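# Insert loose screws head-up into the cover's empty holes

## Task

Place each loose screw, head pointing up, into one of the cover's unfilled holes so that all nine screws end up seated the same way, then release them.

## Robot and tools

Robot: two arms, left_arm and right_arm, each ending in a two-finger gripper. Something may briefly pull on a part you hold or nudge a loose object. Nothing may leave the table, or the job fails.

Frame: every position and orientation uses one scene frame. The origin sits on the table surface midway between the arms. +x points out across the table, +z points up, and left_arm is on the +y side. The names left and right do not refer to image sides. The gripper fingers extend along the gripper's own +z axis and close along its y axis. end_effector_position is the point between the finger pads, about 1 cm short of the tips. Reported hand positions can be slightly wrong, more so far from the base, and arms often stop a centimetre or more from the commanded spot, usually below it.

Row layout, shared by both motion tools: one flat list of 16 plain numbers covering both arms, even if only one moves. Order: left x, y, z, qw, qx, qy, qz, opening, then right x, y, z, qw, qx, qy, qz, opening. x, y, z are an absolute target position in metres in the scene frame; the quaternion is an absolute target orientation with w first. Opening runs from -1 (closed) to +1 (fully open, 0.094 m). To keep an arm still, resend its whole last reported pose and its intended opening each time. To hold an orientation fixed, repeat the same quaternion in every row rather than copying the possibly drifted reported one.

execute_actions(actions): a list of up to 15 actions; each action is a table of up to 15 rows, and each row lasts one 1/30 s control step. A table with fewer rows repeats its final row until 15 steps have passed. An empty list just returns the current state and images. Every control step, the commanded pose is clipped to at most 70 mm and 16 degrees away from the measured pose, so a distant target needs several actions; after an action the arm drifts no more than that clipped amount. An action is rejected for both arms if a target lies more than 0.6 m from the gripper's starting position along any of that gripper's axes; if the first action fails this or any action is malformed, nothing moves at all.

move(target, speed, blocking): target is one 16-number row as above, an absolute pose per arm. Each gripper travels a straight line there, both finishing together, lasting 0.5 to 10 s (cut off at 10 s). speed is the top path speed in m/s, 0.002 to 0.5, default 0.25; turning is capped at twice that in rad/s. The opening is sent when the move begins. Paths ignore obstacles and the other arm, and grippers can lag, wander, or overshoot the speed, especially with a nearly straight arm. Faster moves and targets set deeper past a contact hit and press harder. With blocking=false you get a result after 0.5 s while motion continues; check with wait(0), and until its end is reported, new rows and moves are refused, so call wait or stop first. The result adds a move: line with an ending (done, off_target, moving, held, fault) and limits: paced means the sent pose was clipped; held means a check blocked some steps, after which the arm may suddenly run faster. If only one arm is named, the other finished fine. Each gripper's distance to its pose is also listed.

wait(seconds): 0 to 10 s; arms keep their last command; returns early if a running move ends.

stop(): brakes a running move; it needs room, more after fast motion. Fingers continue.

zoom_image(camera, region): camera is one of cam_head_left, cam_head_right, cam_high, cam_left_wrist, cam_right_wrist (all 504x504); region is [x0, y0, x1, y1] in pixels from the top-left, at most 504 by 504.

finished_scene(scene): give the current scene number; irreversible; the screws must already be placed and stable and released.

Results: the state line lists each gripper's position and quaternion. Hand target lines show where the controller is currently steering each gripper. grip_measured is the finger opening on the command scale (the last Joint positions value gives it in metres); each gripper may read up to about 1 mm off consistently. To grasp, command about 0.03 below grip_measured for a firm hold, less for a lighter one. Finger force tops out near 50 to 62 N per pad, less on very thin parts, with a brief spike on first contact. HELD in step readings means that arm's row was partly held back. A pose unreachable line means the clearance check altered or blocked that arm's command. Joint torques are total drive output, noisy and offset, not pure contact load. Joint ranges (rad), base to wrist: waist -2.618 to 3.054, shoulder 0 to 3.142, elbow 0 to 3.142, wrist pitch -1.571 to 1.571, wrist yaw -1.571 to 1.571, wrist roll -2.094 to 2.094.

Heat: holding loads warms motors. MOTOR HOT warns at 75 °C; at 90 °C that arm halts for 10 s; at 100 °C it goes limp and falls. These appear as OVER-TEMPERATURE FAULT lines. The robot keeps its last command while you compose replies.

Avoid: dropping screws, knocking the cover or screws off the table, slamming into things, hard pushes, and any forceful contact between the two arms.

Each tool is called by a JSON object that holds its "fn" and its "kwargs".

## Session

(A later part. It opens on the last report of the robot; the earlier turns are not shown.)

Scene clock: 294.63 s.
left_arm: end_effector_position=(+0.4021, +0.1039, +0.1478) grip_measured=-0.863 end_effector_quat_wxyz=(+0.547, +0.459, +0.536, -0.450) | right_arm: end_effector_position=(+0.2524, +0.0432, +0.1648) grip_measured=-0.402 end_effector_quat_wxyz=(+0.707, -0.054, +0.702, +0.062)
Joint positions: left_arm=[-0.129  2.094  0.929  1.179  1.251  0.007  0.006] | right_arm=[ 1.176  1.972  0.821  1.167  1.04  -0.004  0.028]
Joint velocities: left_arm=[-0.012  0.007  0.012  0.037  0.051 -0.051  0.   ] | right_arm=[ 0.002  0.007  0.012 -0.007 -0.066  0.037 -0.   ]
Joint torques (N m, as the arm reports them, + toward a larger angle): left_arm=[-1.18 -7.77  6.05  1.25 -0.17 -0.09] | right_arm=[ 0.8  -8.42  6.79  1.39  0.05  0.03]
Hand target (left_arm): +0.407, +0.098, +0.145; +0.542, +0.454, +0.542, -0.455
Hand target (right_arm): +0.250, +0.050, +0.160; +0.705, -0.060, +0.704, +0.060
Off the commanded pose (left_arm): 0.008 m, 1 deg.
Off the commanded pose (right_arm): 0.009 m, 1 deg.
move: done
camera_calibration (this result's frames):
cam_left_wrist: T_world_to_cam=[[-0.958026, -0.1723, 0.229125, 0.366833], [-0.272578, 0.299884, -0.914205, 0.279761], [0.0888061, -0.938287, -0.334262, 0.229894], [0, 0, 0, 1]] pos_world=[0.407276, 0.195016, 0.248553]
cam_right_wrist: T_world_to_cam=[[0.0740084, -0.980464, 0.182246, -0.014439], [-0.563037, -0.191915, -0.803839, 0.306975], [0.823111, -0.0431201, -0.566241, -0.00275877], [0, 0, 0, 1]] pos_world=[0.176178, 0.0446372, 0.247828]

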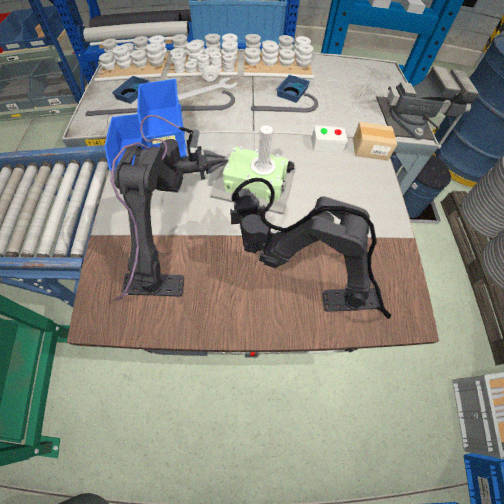

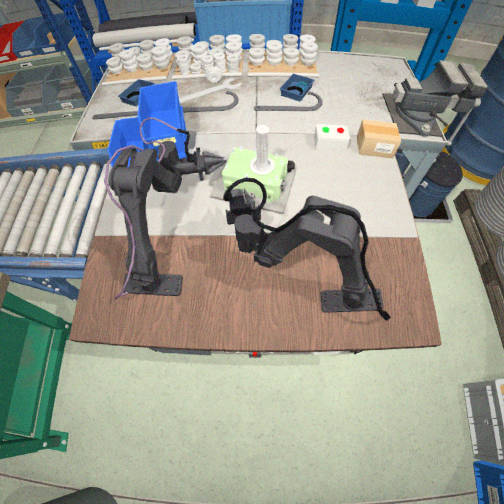

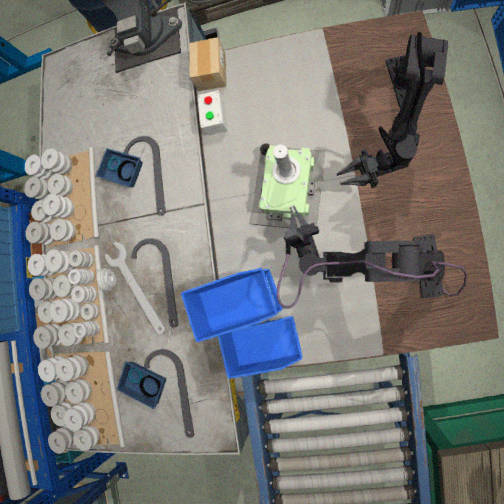

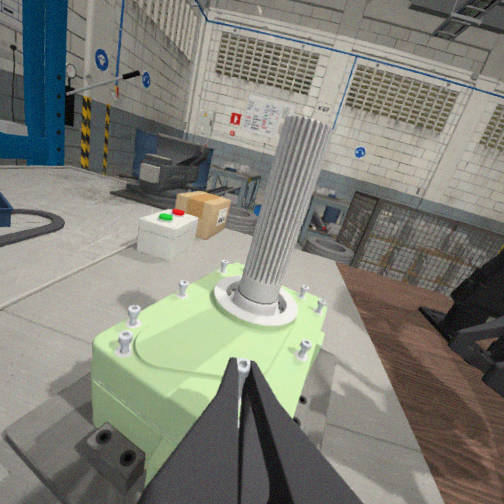

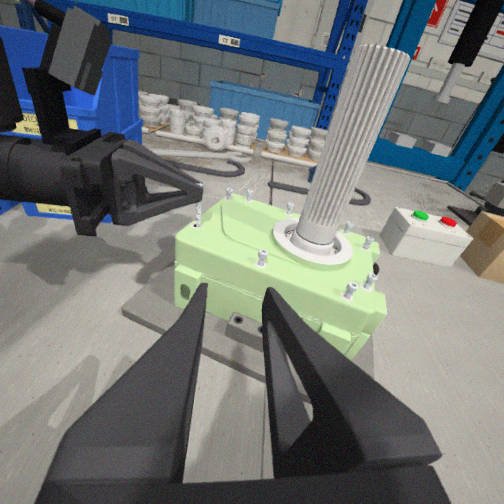

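Now +y ~2 mm.

{"fn": "move", "kwargs": {"target": [0.405,0.1105,0.143,0.542,0.455,0.542,-0.455,-1,0.25,0.05,0.16,0.704,-0.06,0.704,0.06,-0.4], "speed": 0.003}}

{"fn": "zoom_image", "kwargs": {"camera": "cam_right_wrist", "region": [150,170,250,250]}}

Scene clock: 298.43 s.
left_arm: end_effector_position=(+0.4027, +0.1064, +0.1478) grip_measured=-0.863 end_effector_quat_wxyz=(+0.548, +0.459, +0.536, -0.450) | right_arm: end_effector_position=(+0.2524, +0.0432, +0.1648) grip_measured=-0.402 end_effector_quat_wxyz=(+0.707, -0.054, +0.702, +0.062)
Joint positions: left_arm=[-0.122  2.094  0.929  1.179  1.256  0.007  0.006] | right_arm=[ 1.176  1.972  0.821  1.167  1.04  -0.004  0.028]
Joint velocities: left_arm=[-0.017 -0.002 -0.007 -0.051 -0.022  0.007 -0.   ] | right_arm=[-0.002  0.017 -0.012  0.022  0.022  0.007 -0.   ]
Joint torques (N m, as the arm reports them, + toward a larger angle): left_arm=[ 1.02 -7.92  4.74  1.39  0.14 -0.08] | right_arm=[ 0.81 -8.4   6.79  1.38  0.06  0.04]
Hand target (left_arm): +0.405, +0.110, +0.143; +0.542, +0.455, +0.542, -0.454
Hand target (right_arm): +0.250, +0.050, +0.160; +0.705, -0.060, +0.704, +0.060
Off the commanded pose (left_arm): 0.007 m, 1 deg.
Off the commanded pose (right_arm): 0.009 m, 1 deg.
move: done
camera_calibration (this result's frames):
cam_left_wrist: T_world_to_cam=[[-0.957851, -0.173766, 0.228751, 0.36797], [-0.272681, 0.299483, -0.914306, 0.279325], [0.0903679, -0.938145, -0.334243, 0.231503], [0, 0, 0, 1]] pos_world=[0.407707, 0.197471, 0.248593]
cam_right_wrist: T_world_to_cam=[[0.0740084, -0.980464, 0.182246, -0.014439], [-0.563037, -0.191915, -0.803839, 0.306975], [0.823111, -0.0431201, -0.566241, -0.00275877], [0, 0, 0, 1]] pos_world=[0.176178, 0.0446372, 0.247828]

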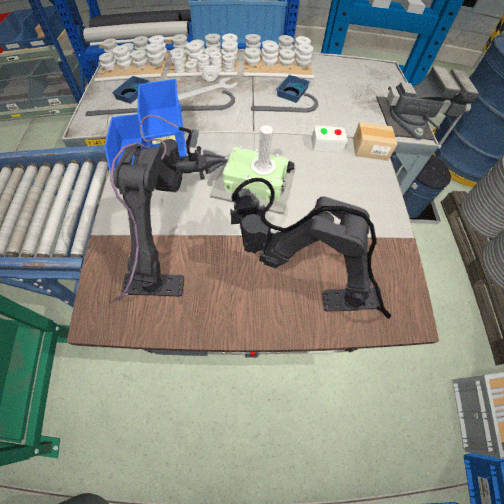

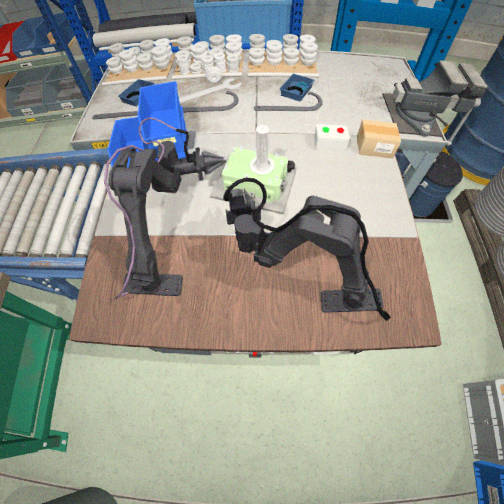

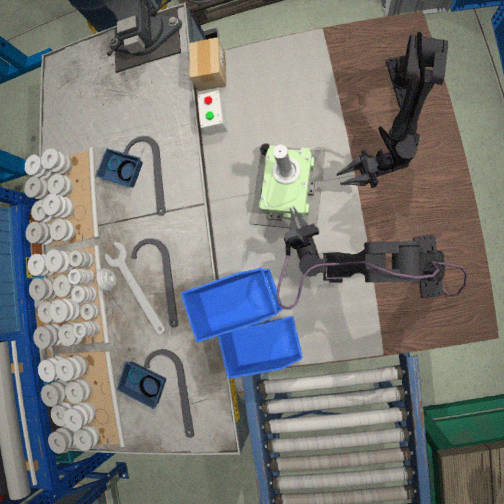

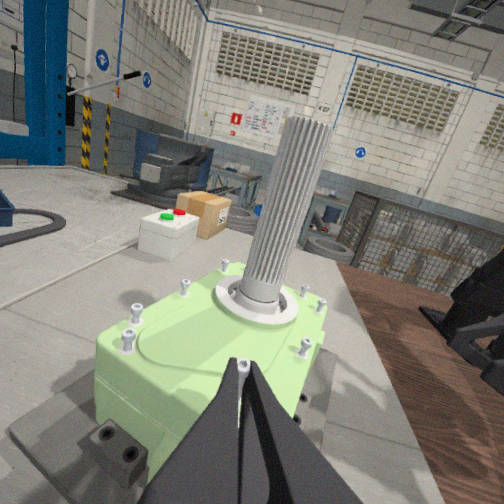

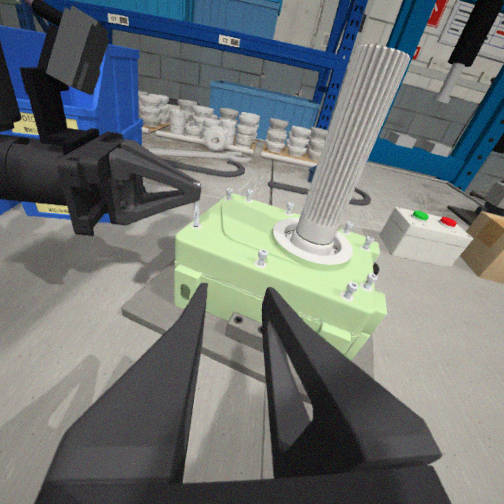

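Region (150, 170, 250, 250) of cam_right_wrist's 504x504 image, scaled by 5.040, with more detail than that image has; it fills the top 403 rows of this view, and the rest is white.

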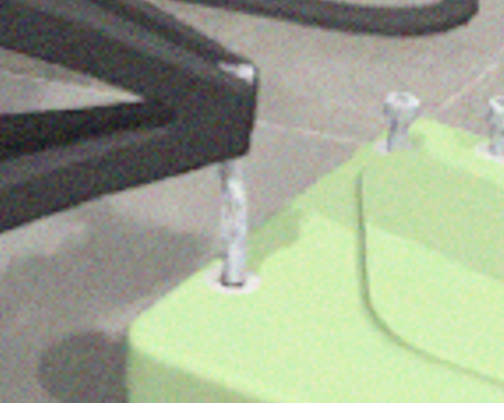

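{"fn": "move", "kwargs": {"target": [0.404,0.107,0.130,0.542,0.455,0.542,-0.455,-1,0.25,0.05,0.16,0.704,-0.06,0.704,0.06,-0.4], "speed": 0.005}}

{"fn": "zoom_image", "kwargs": {"camera": "cam_right_wrist", "region": [150,170,250,250]}}

Scene clock: 302.30 s.
left_arm: end_effector_position=(+0.4022, +0.1061, +0.1415) grip_measured=-0.863 end_effector_quat_wxyz=(+0.553, +0.465, +0.527, -0.447) | right_arm: end_effector_position=(+0.2524, +0.0432, +0.1648) grip_measured=-0.402 end_effector_quat_wxyz=(+0.707, -0.054, +0.702, +0.062)
Joint positions: left_arm=[-0.122  2.126  0.929  1.236  1.262  0.007  0.006] | right_arm=[ 1.176  1.972  0.821  1.167  1.04  -0.004  0.028]
Joint velocities: left_arm=[-0.007 -0.022 -0.017 -0.022 -0.081 -0.037 -0.001] | right_arm=[-0.002  0.002 -0.007  0.007  0.022 -0.037 -0.001]
Joint torques (N m, as the arm reports them, + toward a larger angle): left_arm=[ 0.2  -7.3   4.07  1.28 -0.07 -0.06] | right_arm=[ 0.81 -8.38  6.78  1.39  0.06  0.03]
Hand target (left_arm): +0.404, +0.107, +0.130; +0.542, +0.455, +0.542, -0.455
Hand target (right_arm): +0.250, +0.050, +0.160; +0.705, -0.060, +0.704, +0.060
Off the commanded pose (left_arm): 0.012 m, 3 deg.
Off the commanded pose (right_arm): 0.009 m, 1 deg.
move: off_target (left_arm)
camera_calibration (this result's frames):
cam_left_wrist: T_world_to_cam=[[-0.964138, -0.166841, 0.206402, 0.373871], [-0.248878, 0.298244, -0.921472, 0.265052], [0.092181, -0.939795, -0.329072, 0.227867], [0, 0, 0, 1]] pos_world=[0.405424, 0.197475, 0.242055]
cam_right_wrist: T_world_to_cam=[[0.0740084, -0.980464, 0.182246, -0.014439], [-0.563037, -0.191915, -0.803839, 0.306975], [0.823111, -0.0431201, -0.566241, -0.00275877], [0, 0, 0, 1]] pos_world=[0.176178, 0.0446372, 0.247828]

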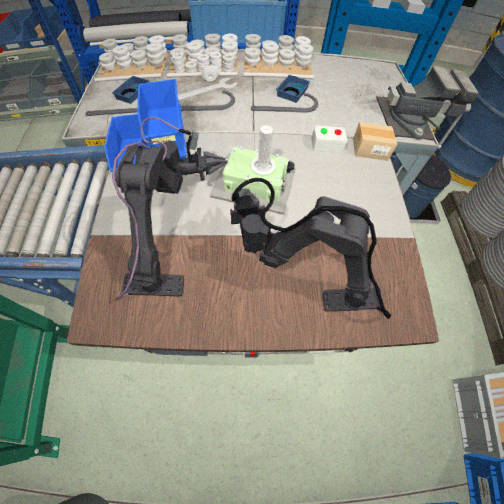

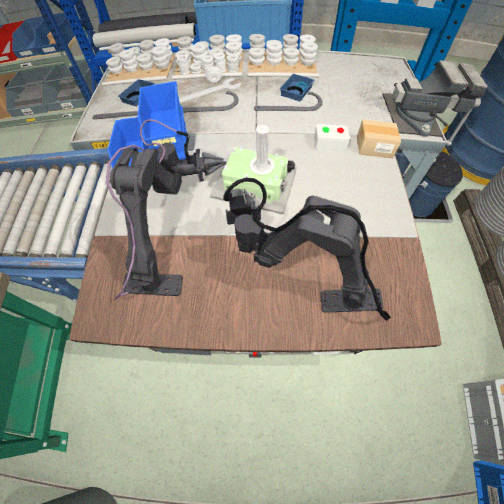

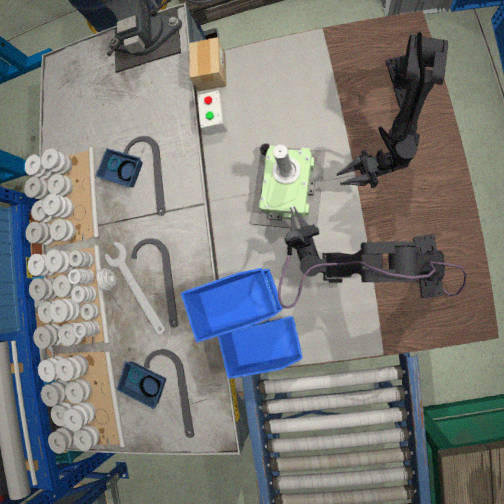

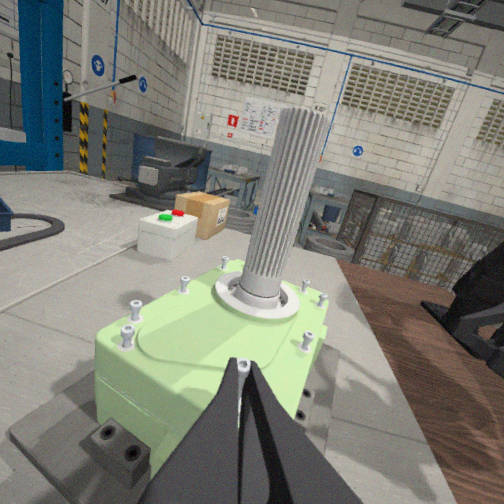

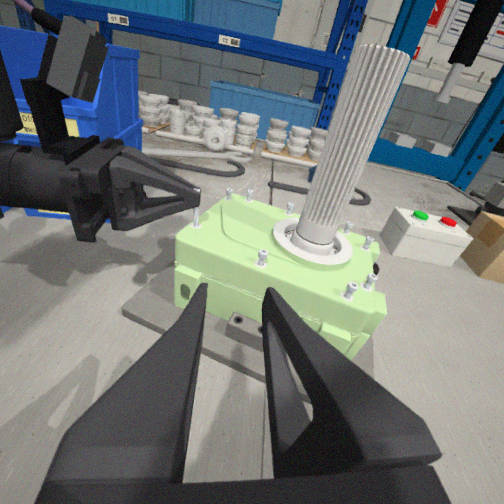

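Region (150, 170, 250, 250) of cam_right_wrist's 504x504 image, scaled by 5.040, with more detail than that image has; it fills the top 403 rows of this view, and the rest is white.

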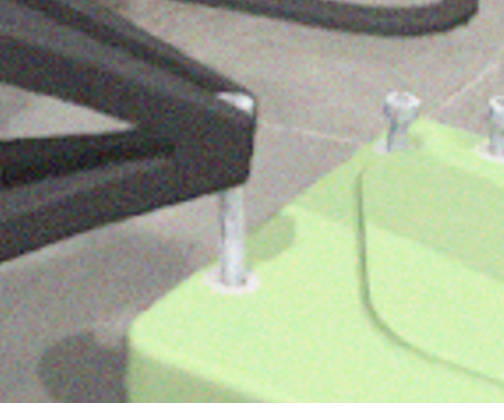

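{"fn": "move", "kwargs": {"target": [0.403,0.106,0.140,0.542,0.455,0.542,-0.455,-0.7,0.25,0.05,0.16,0.704,-0.06,0.704,0.06,-0.4], "speed": 0.005}}

{"fn": "move", "kwargs": {"target": [0.39,0.16,0.20,0.542,0.455,0.542,-0.455,-0.4,0.25,0.05,0.16,0.704,-0.06,0.704,0.06,-0.4], "speed": 0.06}}

{"fn": "zoom_image", "kwargs": {"camera": "cam_right_wrist", "region": [150,150,400,320]}}

Scene clock: 307.23 s.
left_arm: end_effector_position=(+0.4023, +0.1061, +0.1375) grip_measured=-0.702 end_effector_quat_wxyz=(+0.544, +0.459, +0.537, -0.453) | right_arm: end_effector_position=(+0.2524, +0.0432, +0.1648) grip_measured=-0.402 end_effector_quat_wxyz=(+0.707, -0.054, +0.702, +0.062)
Joint positions: left_arm=[-0.122  2.126  0.929  1.205  1.262  0.007  0.014] | right_arm=[ 1.176  1.972  0.821  1.167  1.04  -0.004  0.028]
Joint velocities: left_arm=[ 0.012 -0.017 -0.012 -0.051 -0.037 -0.007 -0.001] | right_arm=[-0.012  0.012 -0.017  0.007  0.037 -0.007 -0.004]
Joint torques (N m, as the arm reports them, + toward a larger angle): left_arm=[-0.05 -9.86  4.05  1.34 -0.08 -0.08] | right_arm=[ 0.82 -8.38  6.78  1.38  0.06  0.03]
Hand target (left_arm): +0.403, +0.106, +0.140; +0.542, +0.455, +0.541, -0.455
Hand target (right_arm): +0.250, +0.050, +0.160; +0.705, -0.060, +0.704, +0.060
Off the commanded pose (left_arm): 0.003 m, 1 deg.
Off the commanded pose (right_arm): 0.009 m, 1 deg.
move: done
camera_calibration (this result's frames):
cam_left_wrist: T_world_to_cam=[[-0.957206, -0.16782, 0.235781, 0.368038], [-0.277619, 0.302306, -0.911887, 0.271256], [0.0817554, -0.938322, -0.335959, 0.231535], [0, 0, 0, 1]] pos_world=[0.408665, 0.197016, 0.238366]
cam_right_wrist: T_world_to_cam=[[0.0740084, -0.980464, 0.182246, -0.014439], [-0.563037, -0.191915, -0.803839, 0.306975], [0.823111, -0.0431201, -0.566241, -0.00275877], [0, 0, 0, 1]] pos_world=[0.176178, 0.0446372, 0.247828]

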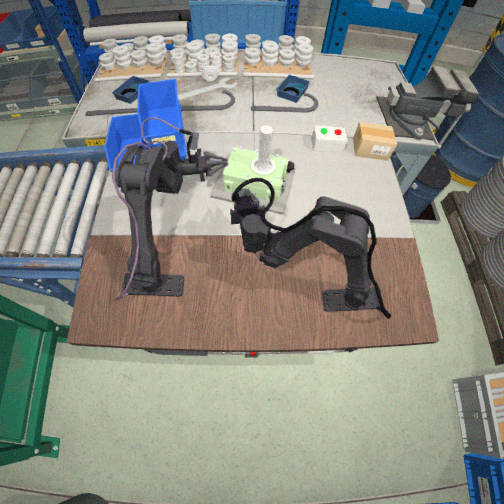

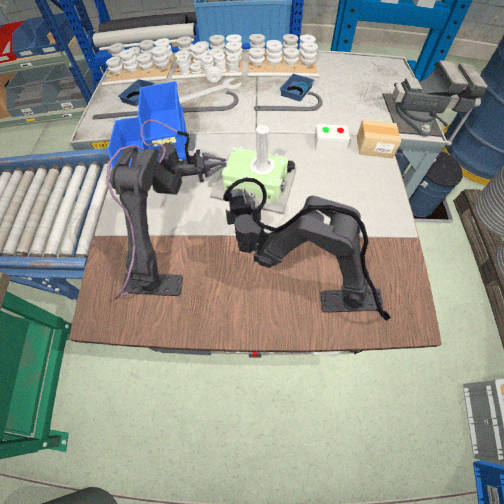

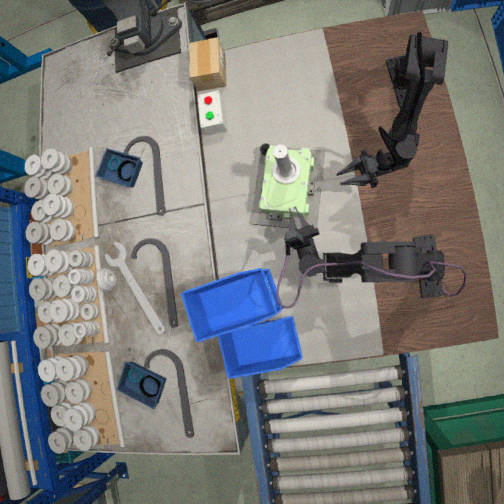

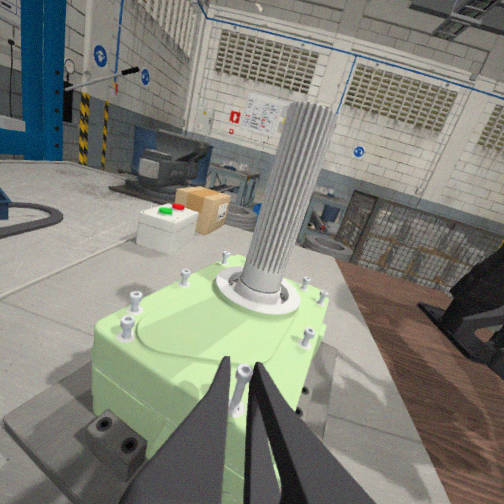

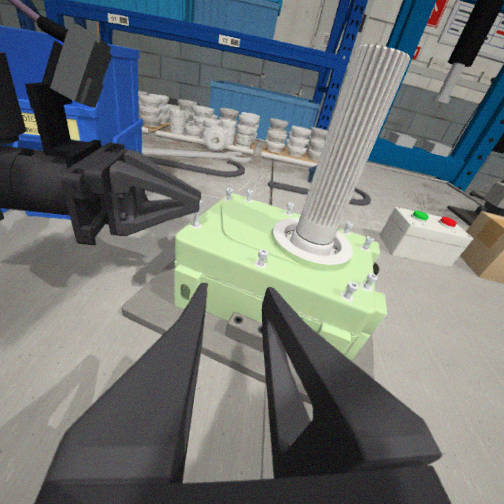

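Scene clock: 309.37 s.
left_arm: end_effector_position=(+0.3945, +0.1562, +0.1949) grip_measured=-0.402 end_effector_quat_wxyz=(+0.541, +0.451, +0.543, -0.457) | right_arm: end_effector_position=(+0.2524, +0.0432, +0.1648) grip_measured=-0.402 end_effector_quat_wxyz=(+0.707, -0.054, +0.702, +0.062)
Joint positions: left_arm=[ 0.011  1.914  0.915  1.01   1.388 -0.02   0.028] | right_arm=[ 1.176  1.972  0.821  1.167  1.04  -0.004  0.028]
Joint velocities: left_arm=[ 0.027  0.002 -0.002 -0.022  0.037  0.022 -0.001] | right_arm=[-0.002 -0.002  0.012  0.007 -0.037 -0.007 -0.001]
Joint torques (N m, as the arm reports them, + toward a larger angle): left_arm=[  0.85 -10.09   3.85   1.2    0.13   0.09] | right_arm=[ 0.83 -8.4   6.8   1.38  0.06  0.03]
Hand target (left_arm): +0.390, +0.160, +0.199; +0.542, +0.454, +0.541, -0.455
Hand target (right_arm): +0.250, +0.050, +0.160; +0.705, -0.060, +0.704, +0.060
Off the commanded pose (left_arm): 0.008 m, 1 deg.
Off the commanded pose (right_arm): 0.009 m, 1 deg.
move: done
camera_calibration (this result's frames):
cam_left_wrist: T_world_to_cam=[[-0.950571, -0.174127, 0.257088, 0.349672], [-0.29959, 0.296717, -0.906755, 0.314849], [0.0816079, -0.938956, -0.334217, 0.298256], [0, 0, 0, 1]] pos_world=[0.402374, 0.247515, 0.295277]
cam_right_wrist: T_world_to_cam=[[0.0740084, -0.980464, 0.182246, -0.014439], [-0.563037, -0.191915, -0.803839, 0.306975], [0.823111, -0.0431201, -0.566241, -0.00275877], [0, 0, 0, 1]] pos_world=[0.176178, 0.0446372, 0.247828]

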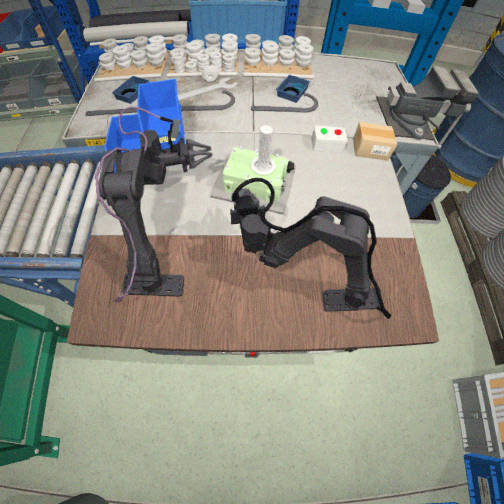

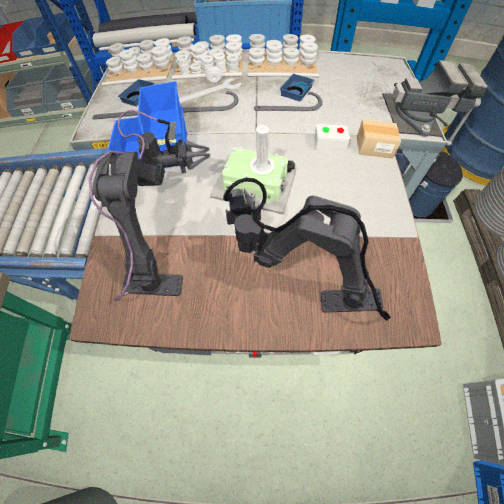

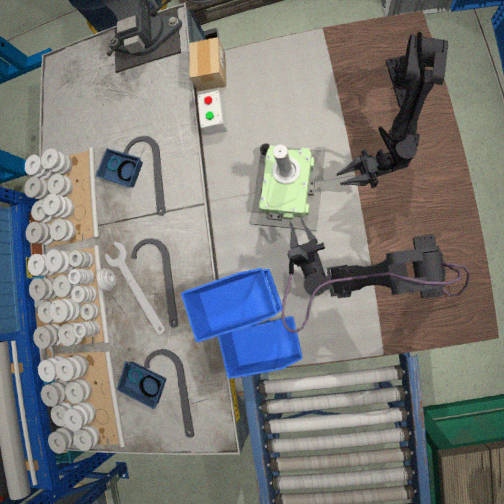

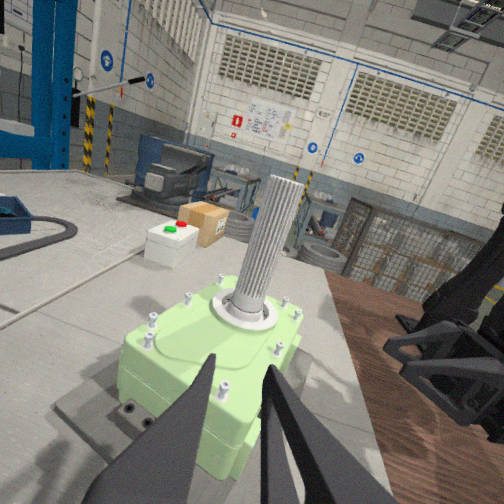

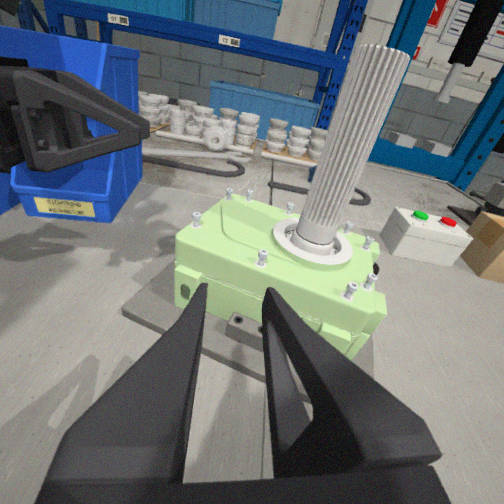

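Region (150, 150, 400, 320) of cam_right_wrist's 504x504 image, scaled by 2.016, with more detail than that image has; it fills the top 343 rows of this view, and the rest is white.

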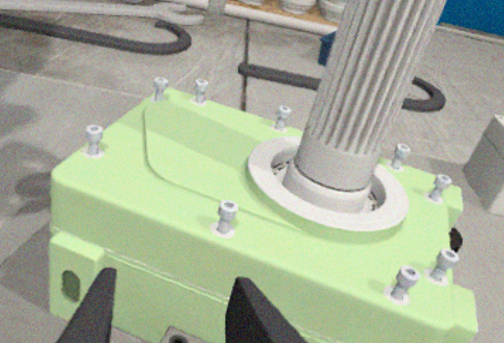

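{"fn": "finished_scene", "kwargs": {"scene": 1}}

The scene is finished: the task was done.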